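## Task

Scene 2: move the C battery and the spice jar into the storage bin standing on the desk. The same rules apply: each item scores on its own and must lie fully inside the bin's walls when seen from above. The bin must end upright, nearly wholly on the desk, with no other object in or on it. The robot must let go and back off, must not fall or end tilted, and anything kept in place only by the robot does not count.

## Robot and tools

Robot: a two-wheeled base (it cannot move sideways) with a column, a tilting head and two six-joint arms, left and right, each with a parallel gripper. Folded at the start, it is 0.73 m long, 0.62 m wide and 1.88 m tall, and its front is 0.40 m ahead of the column. The shoulders sit about 1.46 m up, 0.12 m ahead of the column and 0.23 m to either side. An empty hand reaches about 1 m from its shoulder and no lower than roughly 0.47 m, so it cannot reach the floor.

Frames: the base frame has its origin on the floor under the column, between the wheels, with x forward, y left and z up. The reported left_hand and right_hand points are in this frame, in metres. Each is where that hand's fingers meet, and the fingertips extend 8 mm past it. The hand's z axis runs along the fingers and its y axis along the opening. The odometry frame is the base frame as it was when the scene started.

execute_actions: "actions" is a list holding one action or none. An empty list only returns the state and images. An action may contain "base", "joints" and optionally "speeds", and all its motions start together.
- base: exactly one command, an offset from where the base last measured itself. translate_m is metres, forward positive, from -3 to 3. rotate_rad is radians, counter-clockwise (left) positive, from -3.2 to 3.2.
- joints: absolute targets keyed by joint name, not offsets. head_tilt_rad ranges -0.61 to 1.308; 0 is roughly level and positive looks down. For each arm (left_ or right_): joint1_rad -2.879 to 2.879, joint2_rad 0 to 3.141, joint3_rad 0 to 3.019, joint4_rad -1.692 to 1.57, joint5_rad -1.57 to 1.57 (positive swings the hand to the robot's right), joint6_rad -2.094 to 2.094 (positive rolls clockwise as seen from behind the hand). gripper_m is the fingertip gap in metres, 0 (closed) to 0.093. Any joint you leave out may keep pushing toward its old target.
- speeds: optional caps for this action only. translate_m 0.05 to 0.8 m/s, rotate_rad 0.1 to 1 rad/s; the defaults are the maxima. A base move that would need more than 8.667 s is refused.
- cameras: a list chosen from cam_head_left, cam_head_right, cam_left_wrist, cam_right_wrist, nav_camera and all. Null, omitted or ["all"] returns every camera; [] returns none. The "pictures" line gives the order of the images.
An unknown key or an out-of-range value rejects the whole call, and nothing moves. After a result reports a stop, any later motion calls in the same reply are skipped.

Arm geometry (approximate): set joint1 to -1.57 for the left arm or 1.57 for the right, and joints 5 and 6 to 0. The arm then works in a vertical plane pointing straight ahead. Let a = j2 - 0.35, b = 1.05 + j2 - j3 and c = b - j4; c = 1.57 means the fingers point straight down. The hand is then 0.12 + 0.39 sin a + 0.38 cos b + 0.25 cos c m ahead and 1.46 + 0.39 cos a - 0.38 sin b - 0.25 sin c m up. For example, j2 0.93, j3 0.78 and j4 0.14 give about 0.60 m ahead and 1.21 m up. In practice the hand usually ends up to 5 cm lower and nearer the column than this, so check the reported hand position. Joint 1 turns about an axis pointing forward and tilted 0.524 rad upward; positive moves a hand forward and down toward the robot's left. Target changes under about 0.03 rad (0.08 rad for j2 and j3) may not move the joint at all. "speeds" has no effect on the arms, so approach gently in steps of about 0.05 rad, counting each step from your previous target.

Gripper: the fingers are 7 cm long. They are about 1 cm wider than the reported gap at the tips and 5 cm wider at the base. The housing is 10 cm wide and 7 cm deep. To grasp, command a gap smaller than the object; "off_target" is then expected. A reading that stays 0.002 m or more above the target means something is held. Light objects (0.3 kg or less) can be held from 0.65 to 1.6 m up and out to 0.6 m ahead with the fingers pointing down. Fingers opening against bin walls can lift the bin.

Cameras: the head cameras sit 1.47 to 1.58 m up and look down by about head_tilt_rad. Straight ahead may appear up to about 0.3 rad off the centre of their images. The wrist cameras sit 0.10 m behind the fingertips and look along the fingers, tilted 0.62 rad; the closed fingertips appear at the image centre. nav_camera is at the front of the base, 0.23 m up, and looks forward.

Other tools: wait(seconds from 0 to 10) lets time pass without new commands and returns the state. zoom_image(camera, region [x0, y0, x1, y1] in pixels from the top-left corner, at most 504 px per side) magnifies the latest image from that camera. read_manual returns only the licence texts. finished_scene(scene 1 or 2) ends that scene permanently, reports whether it succeeded and opens the next one.

Result lines: joint_positions; left_hand and right_hand (position and quat_wxyz, accurate to a few cm); base_odometry (from wheel counts, so slipping shows as travel); turned_by_wheels and turned_by_imu (a mismatch over about 4% and 0.05 rad means a collision or slip); base_tilt in degrees; motor_effort for the two wheels, in percent, with the peak in brackets; wheel_motors_off. base_status and joint_status can read done, off_target, contact_stop (base stalled), time_out or not_followed. on_its_own describes what was not commanded, and "held at" there is a target, not a position. "joint command not followed" means a safety check withheld arm targets because of a collision risk; move the offending joints back by at least 0.05 rad, or move the other arm away. MOTOR HOT is a warning from 85 °C; OVER-TEMPERATURE FAULT means that arm lost power and dropped.

Avoid the following. Never let the arms hit or press on each other. Do not keep pushing a blocked arm: send its reported joint positions back as targets to relieve it. After a contact_stop, back up 0.05 m before trying again. Desk tops can slide over the base and strike the column. About 3 s of hard base pushing cuts the wheel motors for 2 s. Do not drop, slam or knock over objects or the bin. Before finishing, open the gripper, pull the hand clear, and confirm with the cameras that the bin is upright and the items lie fully inside it. Loose objects may occasionally get nudged.

Each tool is called after "Call:" by a JSON object that holds its "method" and its "body".

## Session

Call:
{"method": "execute_actions", "body": {"actions": [{"joints":{"head_tilt_rad":0.4}}]}}

Scene clock: 0.83 s.
base_odometry: x=+0.000 y=+0.000 heading=+0.000 (m, m, rad; odometry frame)
turned_by_wheels: +0.000 (rad since the last result)
turned_by_imu: +0.000 (rad since the last result)
base_tilt: forward=-0.9 right=-0.1 (deg)
base_status: not commanded
joint_positions: head_tilt_rad=+0.419 left_joint1_rad=-1.582 left_joint2_rad=+0.899 left_joint3_rad=+0.414 left_joint4_rad=-0.935 left_joint5_rad=-0.036 left_joint6_rad=+0.043 left_gripper_m=+0.095 right_joint1_rad=+1.547 right_joint2_rad=+0.900 right_joint3_rad=+0.382 right_joint4_rad=-0.968 right_joint5_rad=+0.045 right_joint6_rad=+0.067 right_gripper_m=+0.094
joint_status: all done
wheel_motors_off: 0
motor_effort: left_wheel=+1(2) right_wheel=+4(5) (%)
left_hand: x=+0.1491 y=+0.2284 z=+1.2485 quat_wxyz=(+0.433, -0.032, -0.901, -0.004) (m; base frame)
right_hand: x=+0.1265 y=-0.2379 z=+1.2615 quat_wxyz=(+0.462, -0.029, -0.885, +0.042) (m; base frame)
pictures: cam_head_left, cam_head_right, cam_left_wrist, cam_right_wrist, nav_camera
Images, in order (width x height): cam_head_left 896x504, cam_head_right 896x504, cam_left_wrist 504x504, cam_right_wrist 504x504, nav_camera 896x504.

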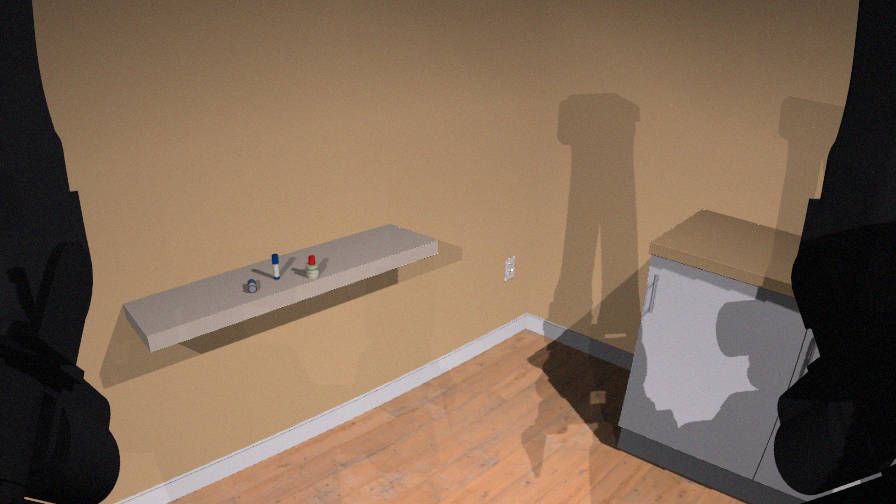

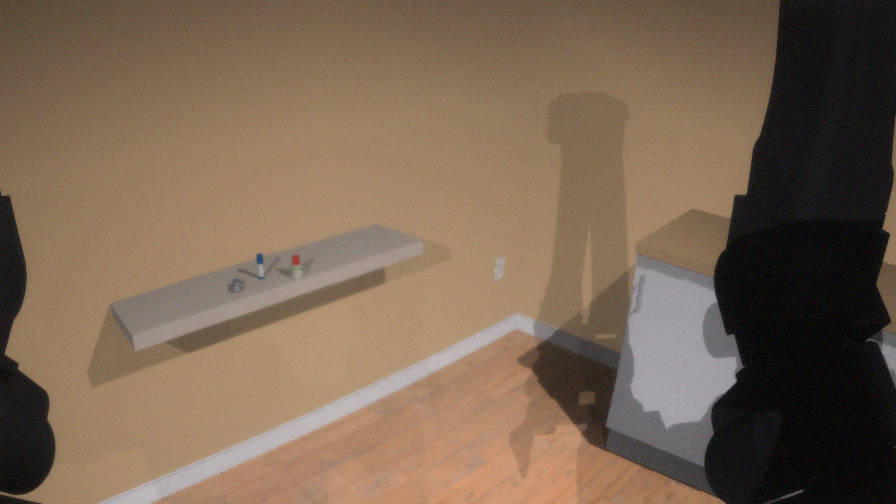

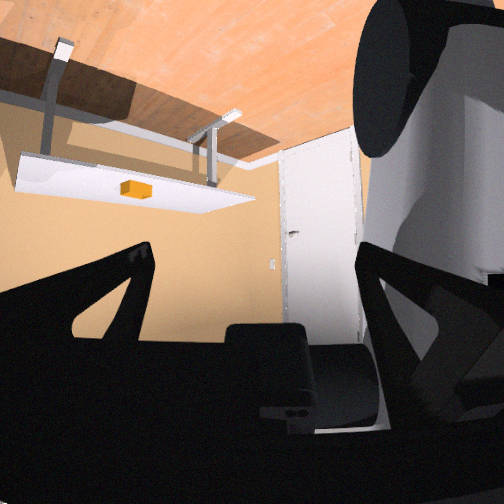

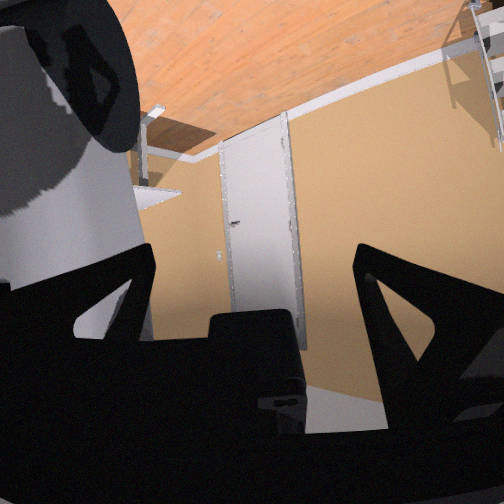

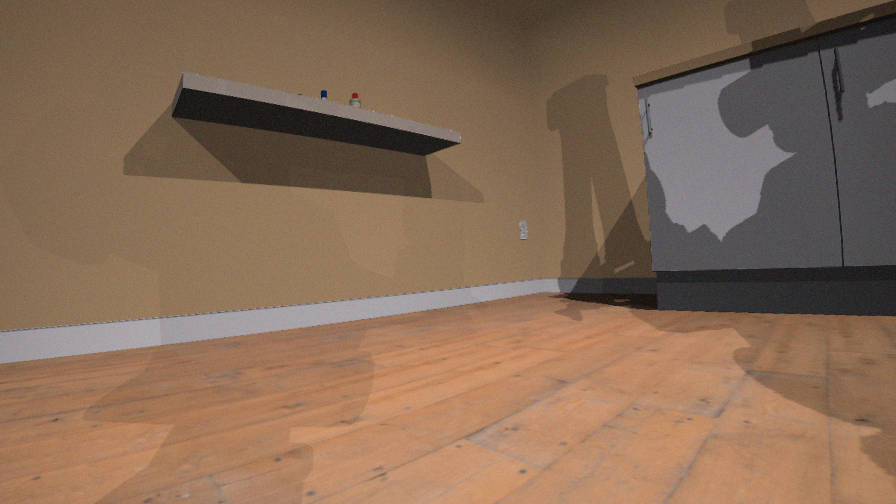

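Call:
{"method": "zoom_image", "body": {"camera": "cam_head_left", "region": [220,240,360,310]}}

Call:
{"method": "execute_actions", "body": {"actions": [{"base":{"rotate_rad":-1.3}}], "cameras": ["cam_head_left"]}}

Region (220, 240, 360, 310) of cam_head_left's 896x504 image, scaled by 3.600, with more detail than that image has.

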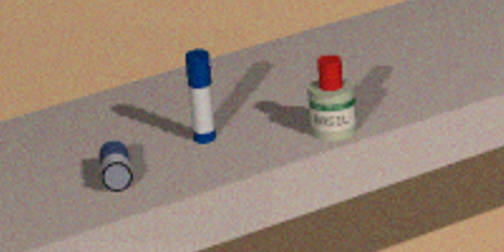

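Scene clock: 3.67 s.
base_odometry: x=+0.000 y=+0.000 heading=-1.299 (m, m, rad; odometry frame)
turned_by_wheels: -1.299 (rad since the last result)
turned_by_imu: -1.275 (rad since the last result)
base_tilt: forward=-0.9 right=-0.1 (deg)
base_status: done
joint_positions: head_tilt_rad=+0.419 left_joint1_rad=-1.582 left_joint2_rad=+0.899 left_joint3_rad=+0.414 left_joint4_rad=-0.935 left_joint5_rad=-0.036 left_joint6_rad=+0.043 left_gripper_m=+0.095 right_joint1_rad=+1.547 right_joint2_rad=+0.900 right_joint3_rad=+0.382 right_joint4_rad=-0.968 right_joint5_rad=+0.045 right_joint6_rad=+0.067 right_gripper_m=+0.094
joint_status: not commanded
wheel_motors_off: 0
motor_effort: left_wheel=+3(24) right_wheel=-4(43) (%)
left_hand: x=+0.1491 y=+0.2284 z=+1.2485 quat_wxyz=(+0.433, -0.032, -0.901, -0.004) (m; base frame)
right_hand: x=+0.1265 y=-0.2379 z=+1.2615 quat_wxyz=(+0.462, -0.029, -0.885, +0.042) (m; base frame)
pictures: cam_head_left
Images, in order (width x height): cam_head_left 896x504.

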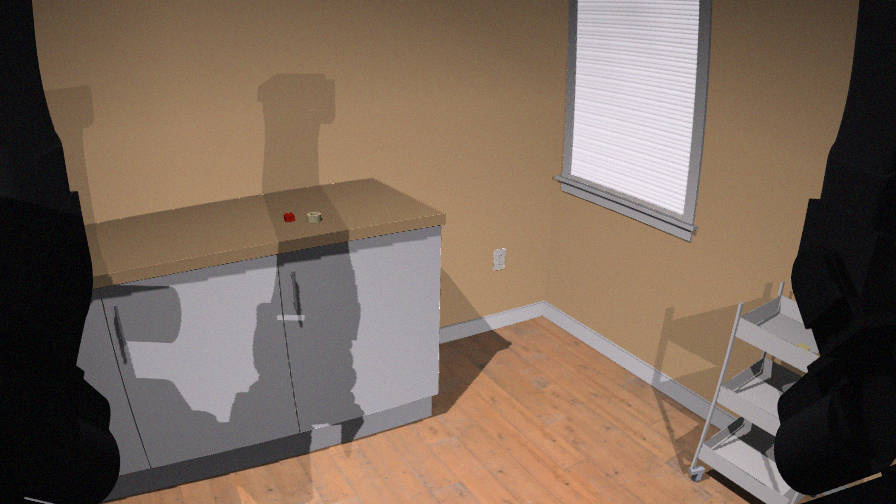

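Call:
{"method": "execute_actions", "body": {"actions": [{"base":{"rotate_rad":0.85}}], "cameras": []}}

Call:
{"method": "execute_actions", "body": {"actions": [{"base":{"translate_m":0.55}}], "cameras": []}}

Call:
{"method": "execute_actions", "body": {"actions": [{"base":{"rotate_rad":1.2},"joints":{"head_tilt_rad":0.55}}], "cameras": ["cam_head_left","nav_camera"]}}

Scene clock: 6.23 s.
base_odometry: x=+0.000 y=+0.000 heading=-0.451 (m, m, rad; odometry frame)
turned_by_wheels: +0.849 (rad since the last result)
turned_by_imu: +0.835 (rad since the last result)
base_tilt: forward=-0.9 right=+0.0 (deg)
base_status: done
joint_positions: head_tilt_rad=+0.419 left_joint1_rad=-1.582 left_joint2_rad=+0.899 left_joint3_rad=+0.414 left_joint4_rad=-0.935 left_joint5_rad=-0.036 left_joint6_rad=+0.043 left_gripper_m=+0.095 right_joint1_rad=+1.547 right_joint2_rad=+0.900 right_joint3_rad=+0.382 right_joint4_rad=-0.968 right_joint5_rad=+0.045 right_joint6_rad=+0.067 right_gripper_m=+0.094
joint_status: not commanded
wheel_motors_off: 0
motor_effort: left_wheel=-3(23) right_wheel=+3(23) (%)
left_hand: x=+0.1491 y=+0.2284 z=+1.2485 quat_wxyz=(+0.433, -0.032, -0.901, -0.004) (m; base frame)
right_hand: x=+0.1265 y=-0.2379 z=+1.2615 quat_wxyz=(+0.462, -0.029, -0.885, +0.042) (m; base frame)
pictures: none
No camera images: the call's "cameras" was empty. Leave "cameras" out to get every camera's image.

Scene clock: 8.73 s.
base_odometry: x=+0.495 y=-0.240 heading=-0.451 (m, m, rad; odometry frame)
turned_by_wheels: -0.001 (rad since the last result)
turned_by_imu: -0.001 (rad since the last result)
base_tilt: forward=-0.9 right=-0.1 (deg)
base_status: done
joint_positions: head_tilt_rad=+0.418 left_joint1_rad=-1.582 left_joint2_rad=+0.899 left_joint3_rad=+0.416 left_joint4_rad=-0.935 left_joint5_rad=-0.036 left_joint6_rad=+0.043 left_gripper_m=+0.095 right_joint1_rad=+1.547 right_joint2_rad=+0.900 right_joint3_rad=+0.383 right_joint4_rad=-0.968 right_joint5_rad=+0.045 right_joint6_rad=+0.067 right_gripper_m=+0.094
joint_status: not commanded
wheel_motors_off: 0
motor_effort: left_wheel=-2(53) right_wheel=+1(67) (%)
left_hand: x=+0.1497 y=+0.2284 z=+1.2483 quat_wxyz=(+0.432, -0.032, -0.901, -0.004) (m; base frame)
right_hand: x=+0.1271 y=-0.2379 z=+1.2613 quat_wxyz=(+0.461, -0.029, -0.886, +0.042) (m; base frame)
pictures: none
No camera images: the call's "cameras" was empty. Leave "cameras" out to get every camera's image.

Scene clock: 11.40 s.
base_odometry: x=+0.495 y=-0.240 heading=+0.748 (m, m, rad; odometry frame)
turned_by_wheels: +1.199 (rad since the last result)
turned_by_imu: +1.175 (rad since the last result)
base_tilt: forward=-0.9 right=-0.1 (deg)
base_status: done
joint_positions: head_tilt_rad=+0.554 left_joint1_rad=-1.582 left_joint2_rad=+0.899 left_joint3_rad=+0.416 left_joint4_rad=-0.935 left_joint5_rad=-0.036 left_joint6_rad=+0.043 left_gripper_m=+0.095 right_joint1_rad=+1.547 right_joint2_rad=+0.900 right_joint3_rad=+0.383 right_joint4_rad=-0.968 right_joint5_rad=+0.045 right_joint6_rad=+0.067 right_gripper_m=+0.094
joint_status: all done
wheel_motors_off: 0
motor_effort: left_wheel=-4(46) right_wheel=+4(47) (%)
left_hand: x=+0.1497 y=+0.2284 z=+1.2483 quat_wxyz=(+0.432, -0.032, -0.901, -0.004) (m; base frame)
right_hand: x=+0.1271 y=-0.2379 z=+1.2613 quat_wxyz=(+0.461, -0.029, -0.886, +0.042) (m; base frame)
pictures: cam_head_left, nav_camera
Images, in order (width x height): cam_head_left 896x504, nav_camera 896x504.

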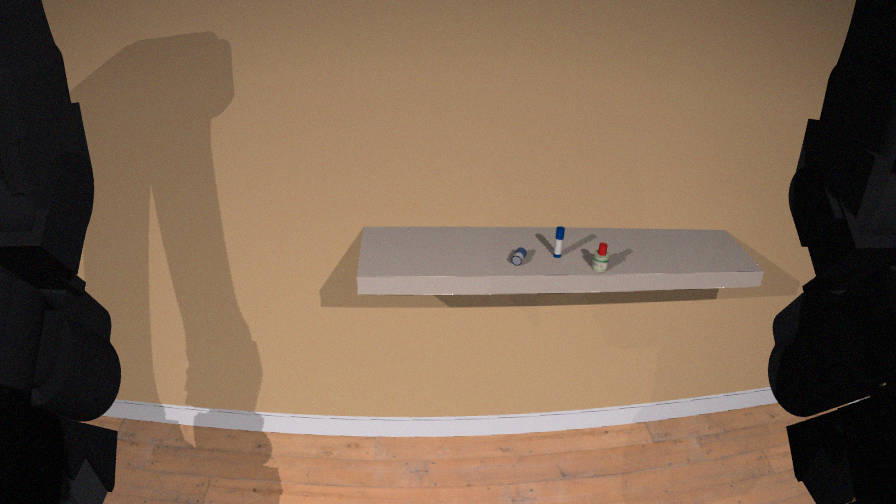

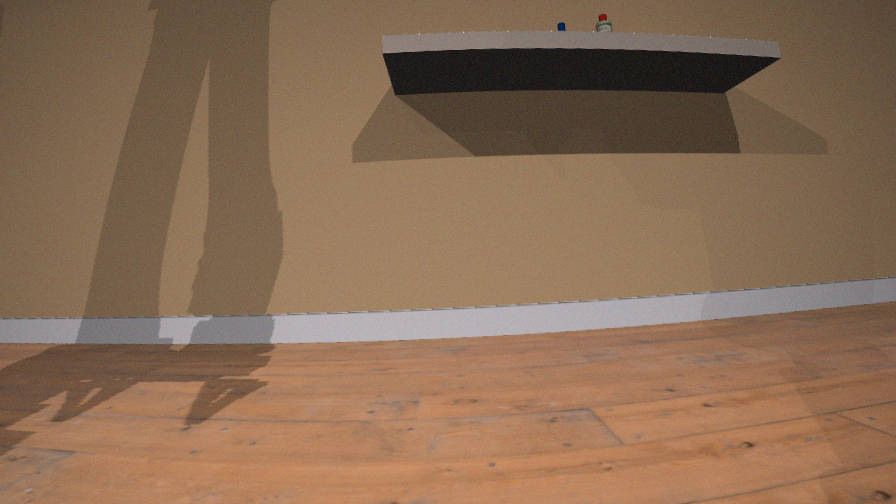

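Call:
{"method": "execute_actions", "body": {"actions": []}}

Scene clock: 11.73 s.
base_odometry: x=+0.495 y=-0.240 heading=+0.748 (m, m, rad; odometry frame)
turned_by_wheels: +0.000 (rad since the last result)
turned_by_imu: +0.000 (rad since the last result)
base_tilt: forward=-1.0 right=-0.1 (deg)
base_status: done
joint_positions: head_tilt_rad=+0.554 left_joint1_rad=-1.582 left_joint2_rad=+0.899 left_joint3_rad=+0.416 left_joint4_rad=-0.935 left_joint5_rad=-0.036 left_joint6_rad=+0.043 left_gripper_m=+0.095 right_joint1_rad=+1.547 right_joint2_rad=+0.900 right_joint3_rad=+0.383 right_joint4_rad=-0.968 right_joint5_rad=+0.045 right_joint6_rad=+0.067 right_gripper_m=+0.094
joint_status: all done
wheel_motors_off: 0
motor_effort: left_wheel=-4(46) right_wheel=+5(47) (%)
left_hand: x=+0.1497 y=+0.2284 z=+1.2483 quat_wxyz=(+0.432, -0.032, -0.901, -0.004) (m; base frame)
right_hand: x=+0.1271 y=-0.2379 z=+1.2613 quat_wxyz=(+0.461, -0.029, -0.886, +0.042) (m; base frame)
pictures: cam_head_left, cam_head_right, cam_left_wrist, cam_right_wrist, nav_camera
Images, in order (width x height): cam_head_left 896x504, cam_head_right 896x504, cam_left_wrist 504x504, cam_right_wrist 504x504, nav_camera 896x504.

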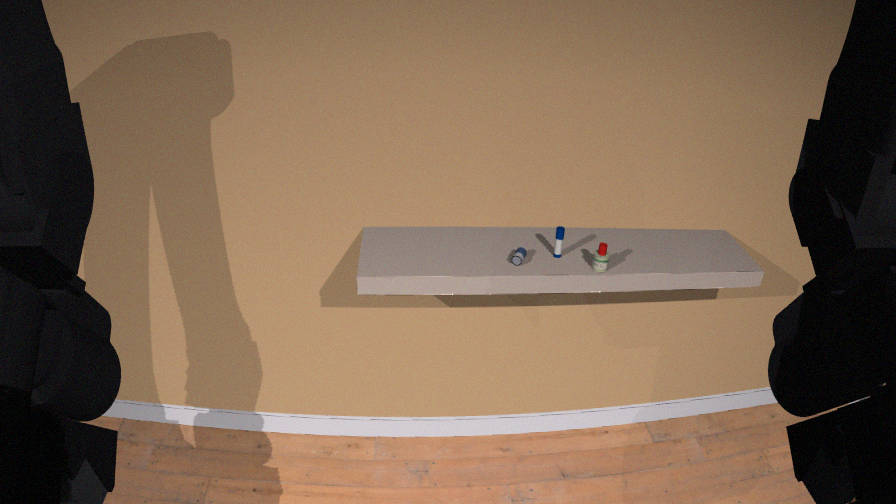

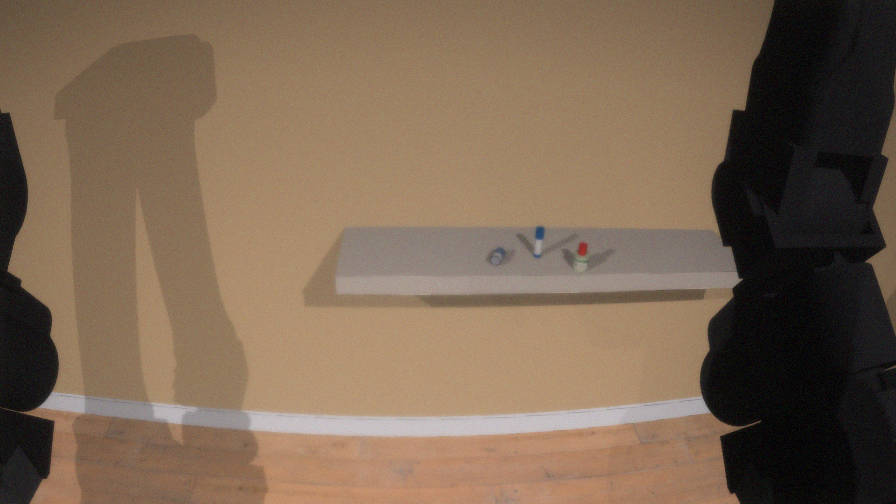

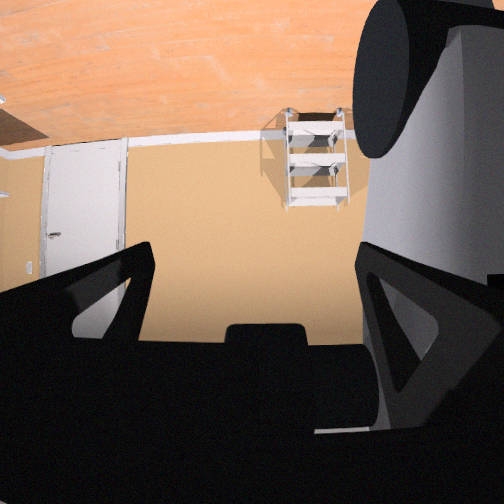

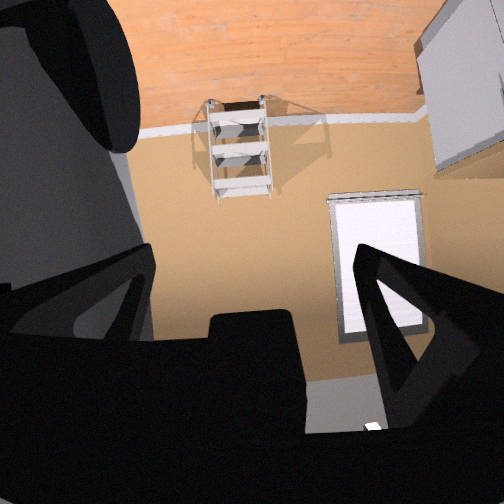

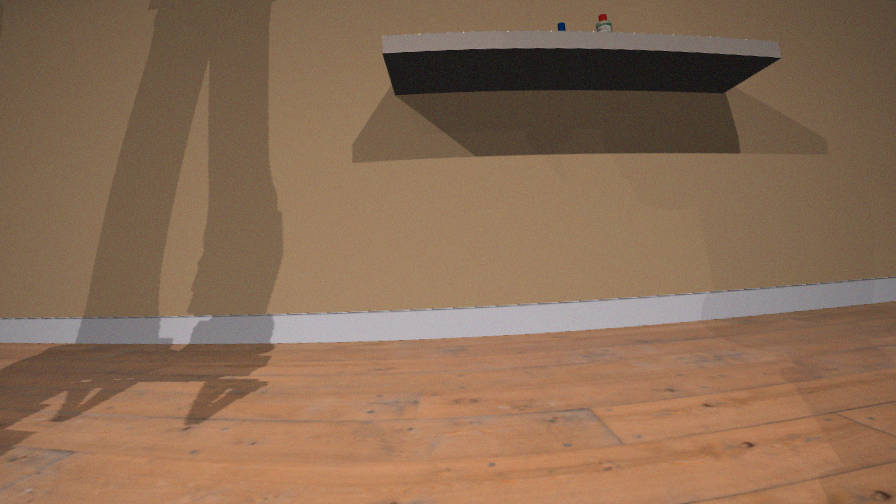

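Call:
{"method": "execute_actions", "body": {"actions": [{"base":{"rotate_rad":-0.3},"joints":{"left_joint1_rad":-1.77,"left_joint2_rad":1.17,"left_joint3_rad":1.19,"left_joint4_rad":-0.4,"left_joint5_rad":0,"left_joint6_rad":0,"head_tilt_rad":0.8}}], "cameras": []}}

Call:
{"method": "execute_actions", "body": {"actions": [{"base":{"translate_m":0.5}}], "cameras": ["cam_head_left","cam_left_wrist"]}}

Scene clock: 13.70 s.
base_odometry: x=+0.495 y=-0.240 heading=+0.448 (m, m, rad; odometry frame)
turned_by_wheels: -0.299 (rad since the last result)
turned_by_imu: -0.294 (rad since the last result)
base_tilt: forward=-1.0 right=+0.0 (deg)
base_status: done
joint_positions: head_tilt_rad=+0.802 left_joint1_rad=-1.763 left_joint2_rad=+1.173 left_joint3_rad=+1.186 left_joint4_rad=-0.402 left_joint5_rad=-0.002 left_joint6_rad=+0.005 left_gripper_m=+0.095 right_joint1_rad=+1.547 right_joint2_rad=+0.900 right_joint3_rad=+0.383 right_joint4_rad=-0.968 right_joint5_rad=+0.045 right_joint6_rad=+0.067 right_gripper_m=+0.094
joint_status: all done
wheel_motors_off: 0
motor_effort: left_wheel=+4(23) right_wheel=-5(25) (%)
left_hand: x=+0.6303 y=+0.1205 z=+1.1537 quat_wxyz=(-0.067, -0.045, -0.993, +0.085) (m; base frame)
right_hand: x=+0.1271 y=-0.2379 z=+1.2613 quat_wxyz=(+0.461, -0.029, -0.886, +0.042) (m; base frame)
pictures: none
No camera images: the call's "cameras" was empty. Leave "cameras" out to get every camera's image.

Scene clock: 16.30 s.
base_odometry: x=+0.945 y=-0.023 heading=+0.450 (m, m, rad; odometry frame)
turned_by_wheels: +0.001 (rad since the last result)
turned_by_imu: +0.001 (rad since the last result)
base_tilt: forward=-0.9 right=-0.1 (deg)
base_status: done
joint_positions: head_tilt_rad=+0.802 left_joint1_rad=-1.763 left_joint2_rad=+1.173 left_joint3_rad=+1.185 left_joint4_rad=-0.402 left_joint5_rad=-0.002 left_joint6_rad=+0.005 left_gripper_m=+0.095 right_joint1_rad=+1.547 right_joint2_rad=+0.900 right_joint3_rad=+0.382 right_joint4_rad=-0.968 right_joint5_rad=+0.045 right_joint6_rad=+0.067 right_gripper_m=+0.094
joint_status: not commanded
wheel_motors_off: 0
motor_effort: left_wheel=+1(61) right_wheel=+0(59) (%)
left_hand: x=+0.6297 y=+0.1205 z=+1.1534 quat_wxyz=(-0.067, -0.045, -0.993, +0.085) (m; base frame)
right_hand: x=+0.1266 y=-0.2379 z=+1.2615 quat_wxyz=(+0.462, -0.029, -0.886, +0.042) (m; base frame)
pictures: cam_head_left, cam_left_wrist
Images, in order (width x height): cam_head_left 896x504, cam_left_wrist 504x504.

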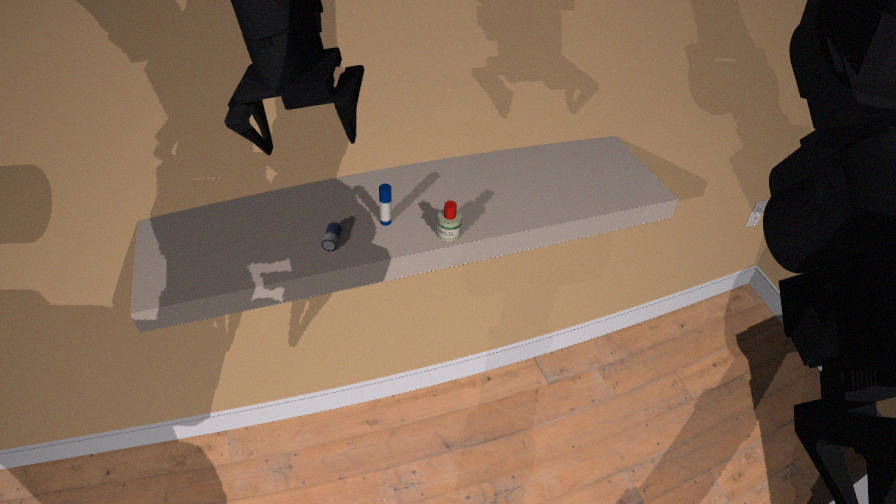

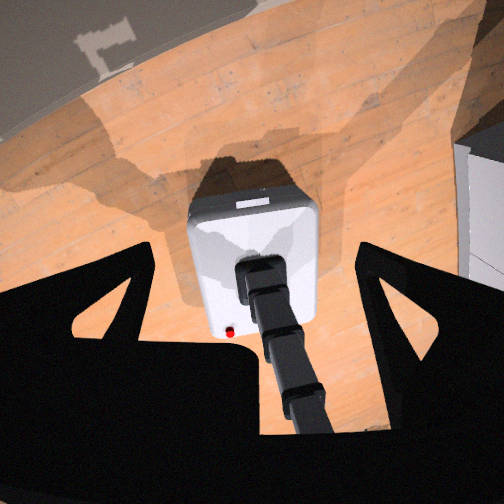

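Call:
{"method": "execute_actions", "body": {"actions": [{"base":{"translate_m":0.11},"joints":{"left_joint2_rad":1.4,"left_joint3_rad":1.4,"left_joint4_rad":-0.45}}], "cameras": ["cam_head_left","cam_left_wrist"]}}

Scene clock: 17.90 s.
base_odometry: x=+1.045 y=+0.025 heading=+0.450 (m, m, rad; odometry frame)
turned_by_wheels: +0.001 (rad since the last result)
turned_by_imu: +0.001 (rad since the last result)
base_tilt: forward=-1.0 right=-0.1 (deg)
base_status: done
joint_positions: head_tilt_rad=+0.803 left_joint1_rad=-1.763 left_joint2_rad=+1.404 left_joint3_rad=+1.386 left_joint4_rad=-0.441 left_joint5_rad=-0.002 left_joint6_rad=+0.005 left_gripper_m=+0.095 right_joint1_rad=+1.547 right_joint2_rad=+0.900 right_joint3_rad=+0.382 right_joint4_rad=-0.968 right_joint5_rad=+0.045 right_joint6_rad=+0.067 right_gripper_m=+0.094
joint_status: all done
wheel_motors_off: 0
motor_effort: left_wheel=+1(37) right_wheel=-2(47) (%)
left_hand: x=+0.6539 y=+0.1051 z=+1.0754 quat_wxyz=(-0.032, -0.048, -0.995, +0.083) (m; base frame)
right_hand: x=+0.1270 y=-0.2379 z=+1.2613 quat_wxyz=(+0.461, -0.029, -0.886, +0.042) (m; base frame)
pictures: cam_head_left, cam_left_wrist
Images, in order (width x height): cam_head_left 896x504, cam_left_wrist 504x504.

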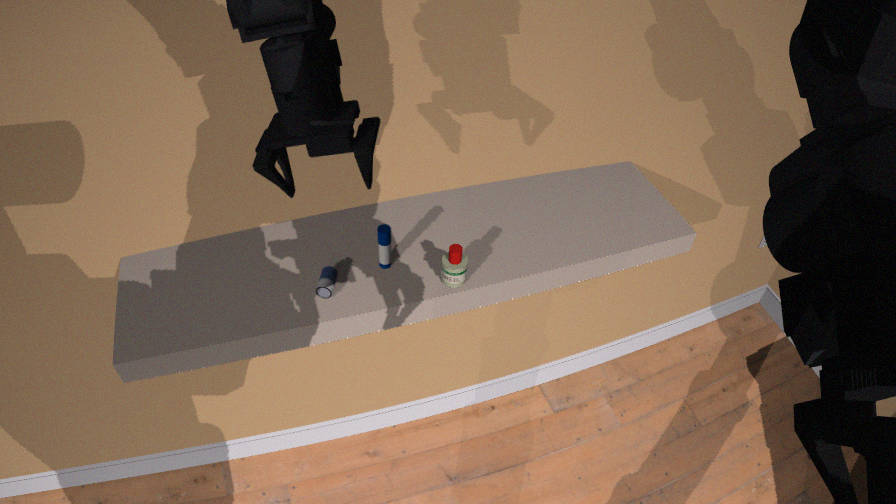

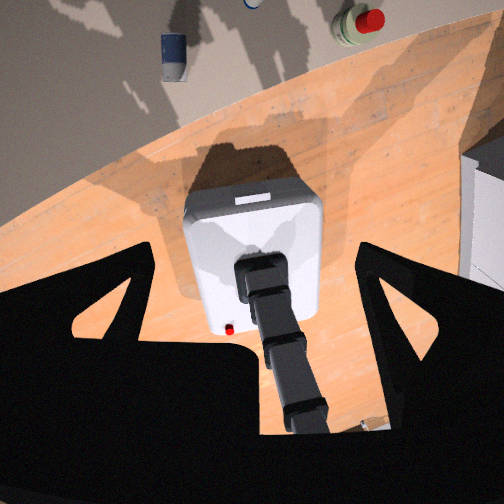

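Call:
{"method": "execute_actions", "body": {"actions": [{"joints":{"left_joint1_rad":-1.74,"left_joint5_rad":-0.12,"left_joint2_rad":1.68,"left_joint3_rad":1.58,"left_joint4_rad":-0.41}}], "cameras": ["cam_head_left","cam_left_wrist"]}}

Scene clock: 19.23 s.
base_odometry: x=+1.045 y=+0.025 heading=+0.450 (m, m, rad; odometry frame)
turned_by_wheels: +0.000 (rad since the last result)
turned_by_imu: +0.001 (rad since the last result)
base_tilt: forward=-0.9 right=-0.1 (deg)
base_status: not commanded
joint_positions: head_tilt_rad=+0.803 left_joint1_rad=-1.753 left_joint2_rad=+1.696 left_joint3_rad=+1.565 left_joint4_rad=-0.416 left_joint5_rad=-0.118 left_joint6_rad=+0.005 left_gripper_m=+0.095 right_joint1_rad=+1.547 right_joint2_rad=+0.900 right_joint3_rad=+0.382 right_joint4_rad=-0.968 right_joint5_rad=+0.045 right_joint6_rad=+0.067 right_gripper_m=+0.094
joint_status: all done
wheel_motors_off: 0
motor_effort: left_wheel=+1(2) right_wheel=-1(2) (%)
left_hand: x=+0.6358 y=+0.1133 z=+0.9504 quat_wxyz=(+0.008, -0.050, -0.999, +0.019) (m; base frame)
right_hand: x=+0.1270 y=-0.2379 z=+1.2613 quat_wxyz=(+0.461, -0.029, -0.886, +0.042) (m; base frame)
pictures: cam_head_left, cam_left_wrist
Images, in order (width x height): cam_head_left 896x504, cam_left_wrist 504x504.

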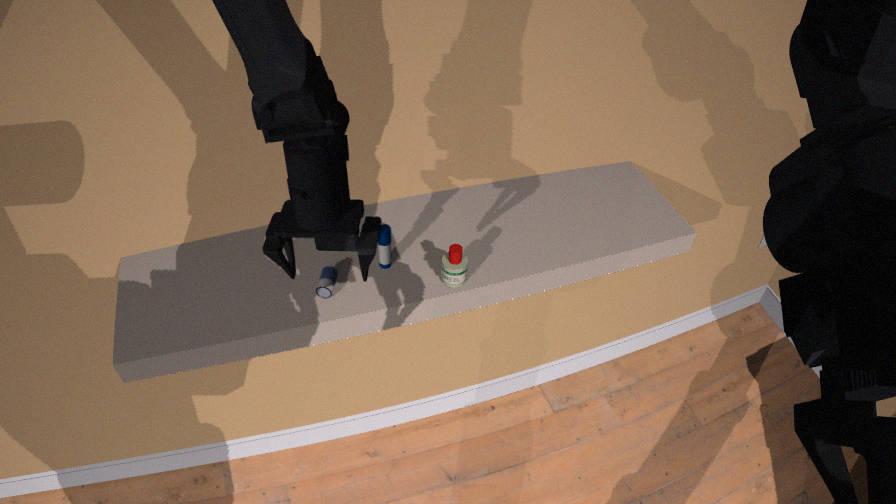

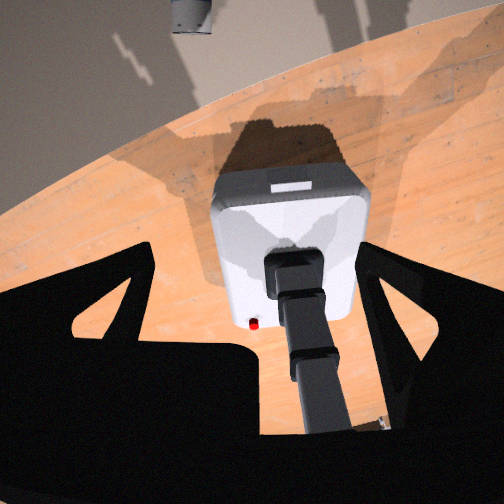

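Call:
{"method": "execute_actions", "body": {"actions": [{"base":{"translate_m":0.035},"speeds":{"translate_m":0.05},"joints":{"left_joint1_rad":-1.695,"left_joint5_rad":-0.07,"left_gripper_m":0.07}}], "cameras": ["cam_left_wrist"]}}

Call:
{"method": "execute_actions", "body": {"actions": [{"joints":{"left_joint2_rad":1.8,"left_joint3_rad":1.66,"left_joint4_rad":-0.39}}], "cameras": ["cam_head_left","cam_left_wrist"]}}

Scene clock: 20.80 s.
base_odometry: x=+1.076 y=+0.040 heading=+0.451 (m, m, rad; odometry frame)
turned_by_wheels: +0.001 (rad since the last result)
turned_by_imu: +0.001 (rad since the last result)
base_tilt: forward=-0.9 right=-0.1 (deg)
base_status: done
joint_positions: head_tilt_rad=+0.803 left_joint1_rad=-1.695 left_joint2_rad=+1.695 left_joint3_rad=+1.568 left_joint4_rad=-0.416 left_joint5_rad=-0.072 left_joint6_rad=+0.005 left_gripper_m=+0.070 right_joint1_rad=+1.547 right_joint2_rad=+0.900 right_joint3_rad=+0.379 right_joint4_rad=-0.968 right_joint5_rad=+0.045 right_joint6_rad=+0.067 right_gripper_m=+0.094
joint_status: all done
wheel_motors_off: 0
motor_effort: left_wheel=+0(35) right_wheel=+0(37) (%)
left_hand: x=+0.6401 y=+0.1469 z=+0.9470 quat_wxyz=(+0.008, -0.035, -0.999, +0.017) (m; base frame)
right_hand: x=+0.1254 y=-0.2378 z=+1.2619 quat_wxyz=(+0.463, -0.029, -0.885, +0.042) (m; base frame)
pictures: cam_left_wrist
Images, in order (width x height): cam_left_wrist 504x504.

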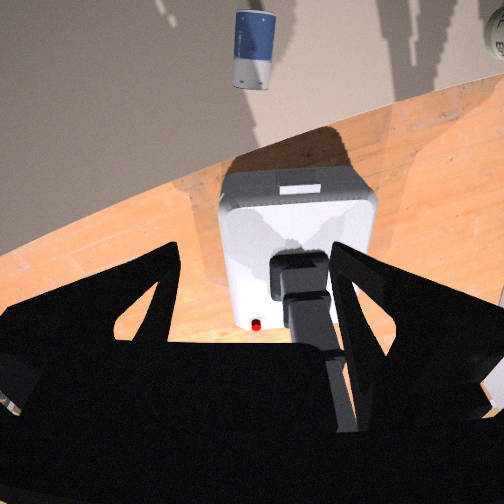

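Scene clock: 21.73 s.
base_odometry: x=+1.076 y=+0.040 heading=+0.451 (m, m, rad; odometry frame)
turned_by_wheels: +0.000 (rad since the last result)
turned_by_imu: +0.000 (rad since the last result)
base_tilt: forward=-1.0 right=-0.1 (deg)
base_status: not commanded
joint_positions: head_tilt_rad=+0.803 left_joint1_rad=-1.695 left_joint2_rad=+1.791 left_joint3_rad=+1.656 left_joint4_rad=-0.399 left_joint5_rad=-0.072 left_joint6_rad=+0.005 left_gripper_m=+0.070 right_joint1_rad=+1.547 right_joint2_rad=+0.900 right_joint3_rad=+0.379 right_joint4_rad=-0.968 right_joint5_rad=+0.045 right_joint6_rad=+0.067 right_gripper_m=+0.094
joint_status: all done
wheel_motors_off: 0
motor_effort: left_wheel=+0(1) right_wheel=-1(2) (%)
left_hand: x=+0.6453 y=+0.1424 z=+0.9092 quat_wxyz=(+0.004, -0.034, -0.999, +0.018) (m; base frame)
right_hand: x=+0.1254 y=-0.2378 z=+1.2619 quat_wxyz=(+0.463, -0.029, -0.885, +0.042) (m; base frame)
pictures: cam_head_left, cam_left_wrist
Images, in order (width x height): cam_head_left 896x504, cam_left_wrist 504x504.

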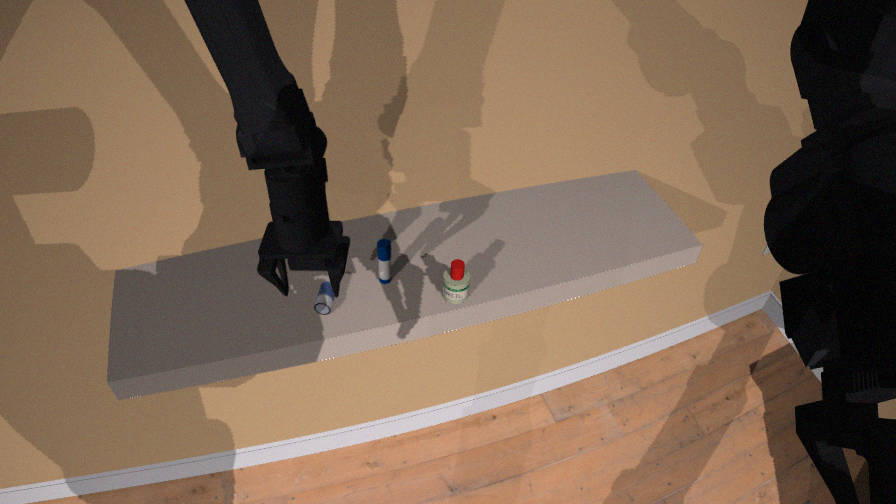

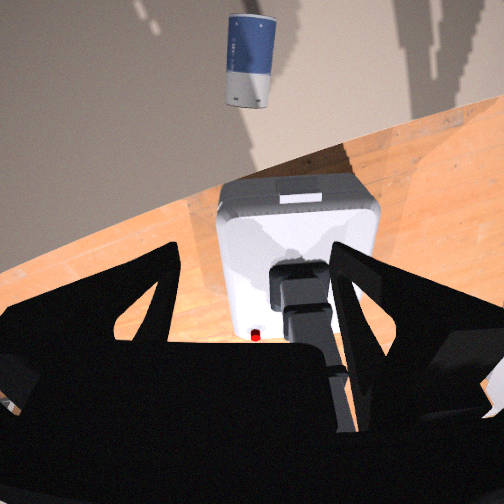

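Call:
{"method": "execute_actions", "body": {"actions": [{"base":{"translate_m":0.055},"speeds":{"translate_m":0.05},"joints":{"left_joint2_rad":1.93,"left_joint3_rad":1.75,"left_joint4_rad":-0.35}}], "cameras": ["cam_head_left","cam_left_wrist"]}}

Scene clock: 23.83 s.
base_odometry: x=+1.126 y=+0.064 heading=+0.452 (m, m, rad; odometry frame)
turned_by_wheels: +0.001 (rad since the last result)
turned_by_imu: +0.001 (rad since the last result)
base_tilt: forward=-1.0 right=-0.2 (deg)
base_status: done
joint_positions: head_tilt_rad=+0.803 left_joint1_rad=-1.695 left_joint2_rad=+1.929 left_joint3_rad=+1.743 left_joint4_rad=-0.359 left_joint5_rad=-0.072 left_joint6_rad=+0.005 left_gripper_m=+0.070 right_joint1_rad=+1.547 right_joint2_rad=+0.899 right_joint3_rad=+0.379 right_joint4_rad=-0.968 right_joint5_rad=+0.045 right_joint6_rad=+0.067 right_gripper_m=+0.094
joint_status: all done
wheel_motors_off: 0
motor_effort: left_wheel=+0(35) right_wheel=-1(40) (%)
left_hand: x=+0.6279 y=+0.1371 z=+0.8500 quat_wxyz=(+0.009, -0.035, -0.999, +0.017) (m; base frame)
right_hand: x=+0.1255 y=-0.2378 z=+1.2619 quat_wxyz=(+0.463, -0.029, -0.885, +0.042) (m; base frame)
pictures: cam_head_left, cam_left_wrist
Images, in order (width x height): cam_head_left 896x504, cam_left_wrist 504x504.

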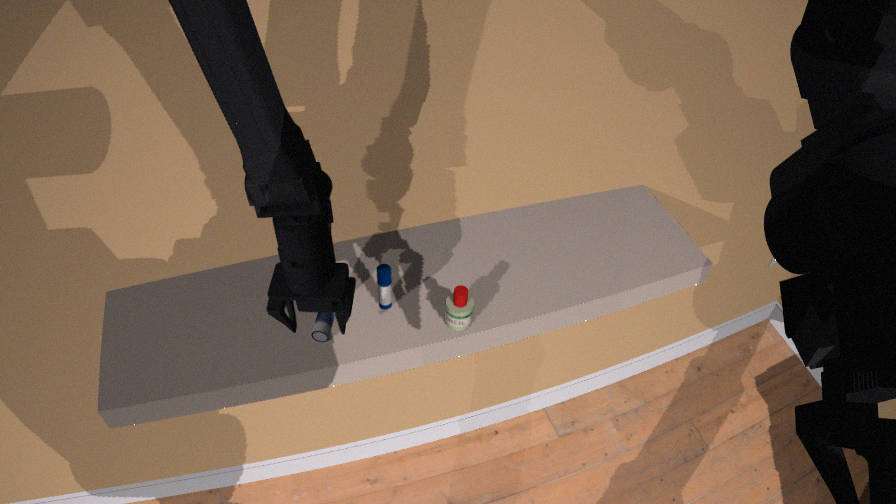

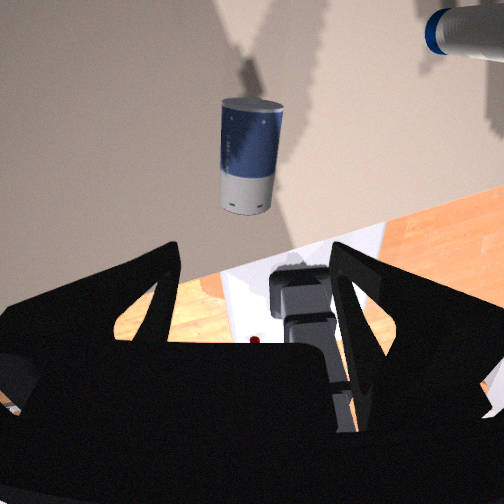

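Call:
{"method": "execute_actions", "body": {"actions": [{"base":{"translate_m":0.04},"speeds":{"translate_m":0.05},"joints":{"left_joint2_rad":1.98,"left_joint3_rad":1.77,"left_joint4_rad":-0.33}}], "cameras": ["cam_head_left","cam_left_wrist"]}}

Scene clock: 25.53 s.
base_odometry: x=+1.162 y=+0.082 heading=+0.452 (m, m, rad; odometry frame)
turned_by_wheels: +0.001 (rad since the last result)
turned_by_imu: +0.001 (rad since the last result)
base_tilt: forward=-0.9 right=-0.1 (deg)
base_status: done
joint_positions: head_tilt_rad=+0.803 left_joint1_rad=-1.695 left_joint2_rad=+1.964 left_joint3_rad=+1.761 left_joint4_rad=-0.343 left_joint5_rad=-0.072 left_joint6_rad=+0.005 left_gripper_m=+0.070 right_joint1_rad=+1.547 right_joint2_rad=+0.899 right_joint3_rad=+0.379 right_joint4_rad=-0.968 right_joint5_rad=+0.045 right_joint6_rad=+0.067 right_gripper_m=+0.094
joint_status: all done
wheel_motors_off: 0
motor_effort: left_wheel=+1(34) right_wheel=-2(38) (%)
left_hand: x=+0.6206 y=+0.1359 z=+0.8343 quat_wxyz=(+0.010, -0.035, -0.999, +0.017) (m; base frame)
right_hand: x=+0.1255 y=-0.2378 z=+1.2619 quat_wxyz=(+0.463, -0.029, -0.885, +0.042) (m; base frame)
pictures: cam_head_left, cam_left_wrist
Images, in order (width x height): cam_head_left 896x504, cam_left_wrist 504x504.

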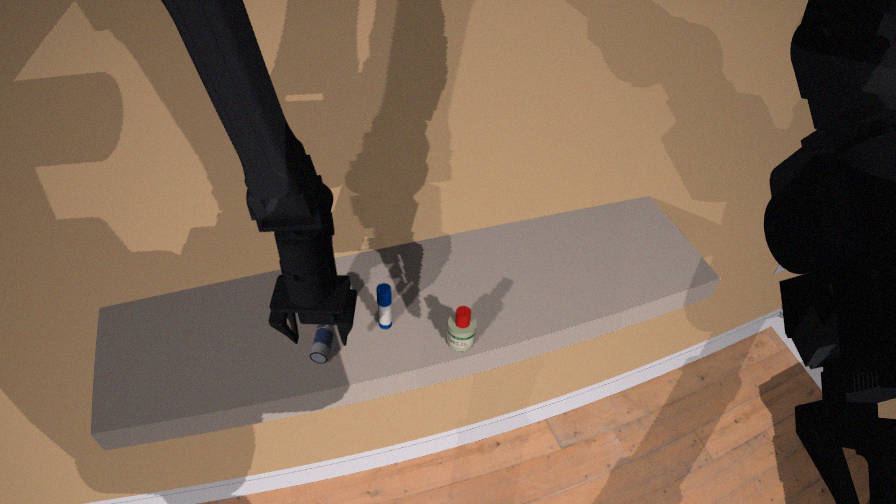

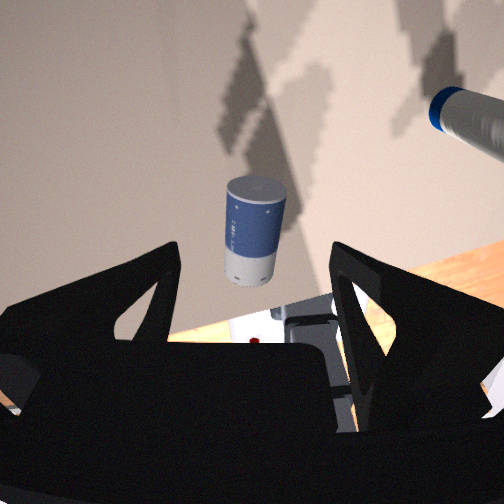

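Call:
{"method": "execute_actions", "body": {"actions": [{"base":{"translate_m":0.01},"speeds":{"translate_m":0.05},"joints":{"left_joint2_rad":2.05,"left_joint3_rad":1.80,"left_joint4_rad":-0.3}}], "cameras": ["cam_head_left","cam_left_wrist"]}}

Scene clock: 27.77 s.
base_odometry: x=+1.171 y=+0.086 heading=+0.452 (m, m, rad; odometry frame)
turned_by_wheels: +0.000 (rad since the last result)
turned_by_imu: +0.001 (rad since the last result)
base_tilt: forward=-1.0 right=-0.1 (deg)
base_status: done
joint_positions: head_tilt_rad=+0.803 left_joint1_rad=-1.697 left_joint2_rad=+2.022 left_joint3_rad=+1.797 left_joint4_rad=-0.310 left_joint5_rad=-0.074 left_joint6_rad=+0.006 left_gripper_m=+0.070 right_joint1_rad=+1.547 right_joint2_rad=+0.899 right_joint3_rad=+0.380 right_joint4_rad=-0.968 right_joint5_rad=+0.045 right_joint6_rad=+0.067 right_gripper_m=+0.094
joint_status: all done
wheel_motors_off: 0
motor_effort: left_wheel=+0(33) right_wheel=-1(36) (%)
left_hand: x=+0.6132 y=+0.1326 z=+0.8096 quat_wxyz=(+0.005, -0.035, -0.999, +0.018) (m; base frame)
right_hand: x=+0.1258 y=-0.2379 z=+1.2619 quat_wxyz=(+0.462, -0.029, -0.885, +0.042) (m; base frame)
pictures: cam_head_left, cam_left_wrist
Images, in order (width x height): cam_head_left 896x504, cam_left_wrist 504x504.

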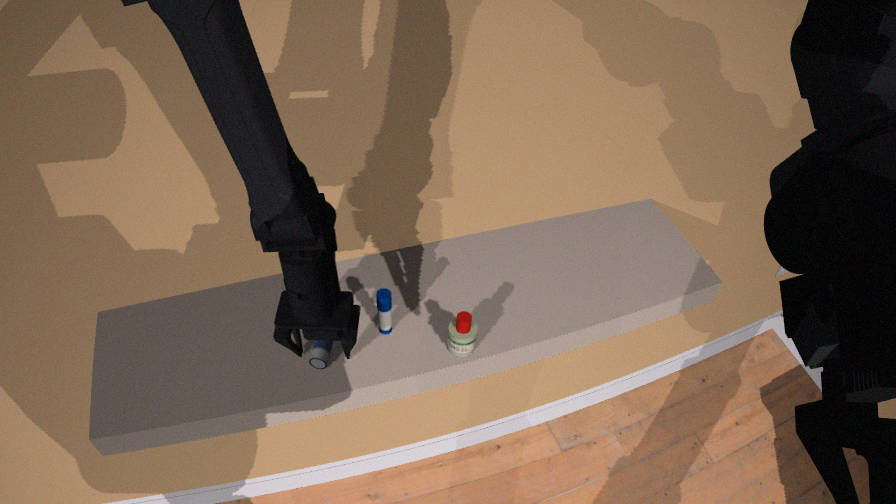

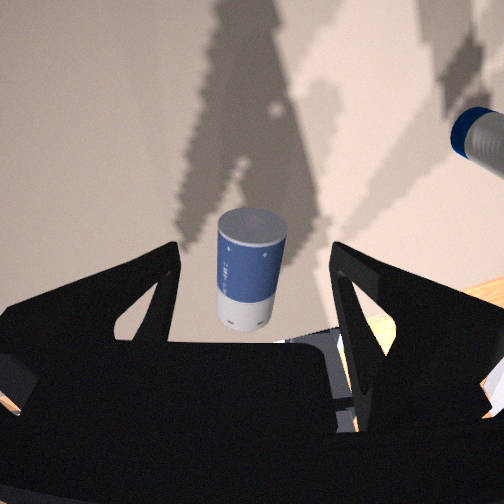

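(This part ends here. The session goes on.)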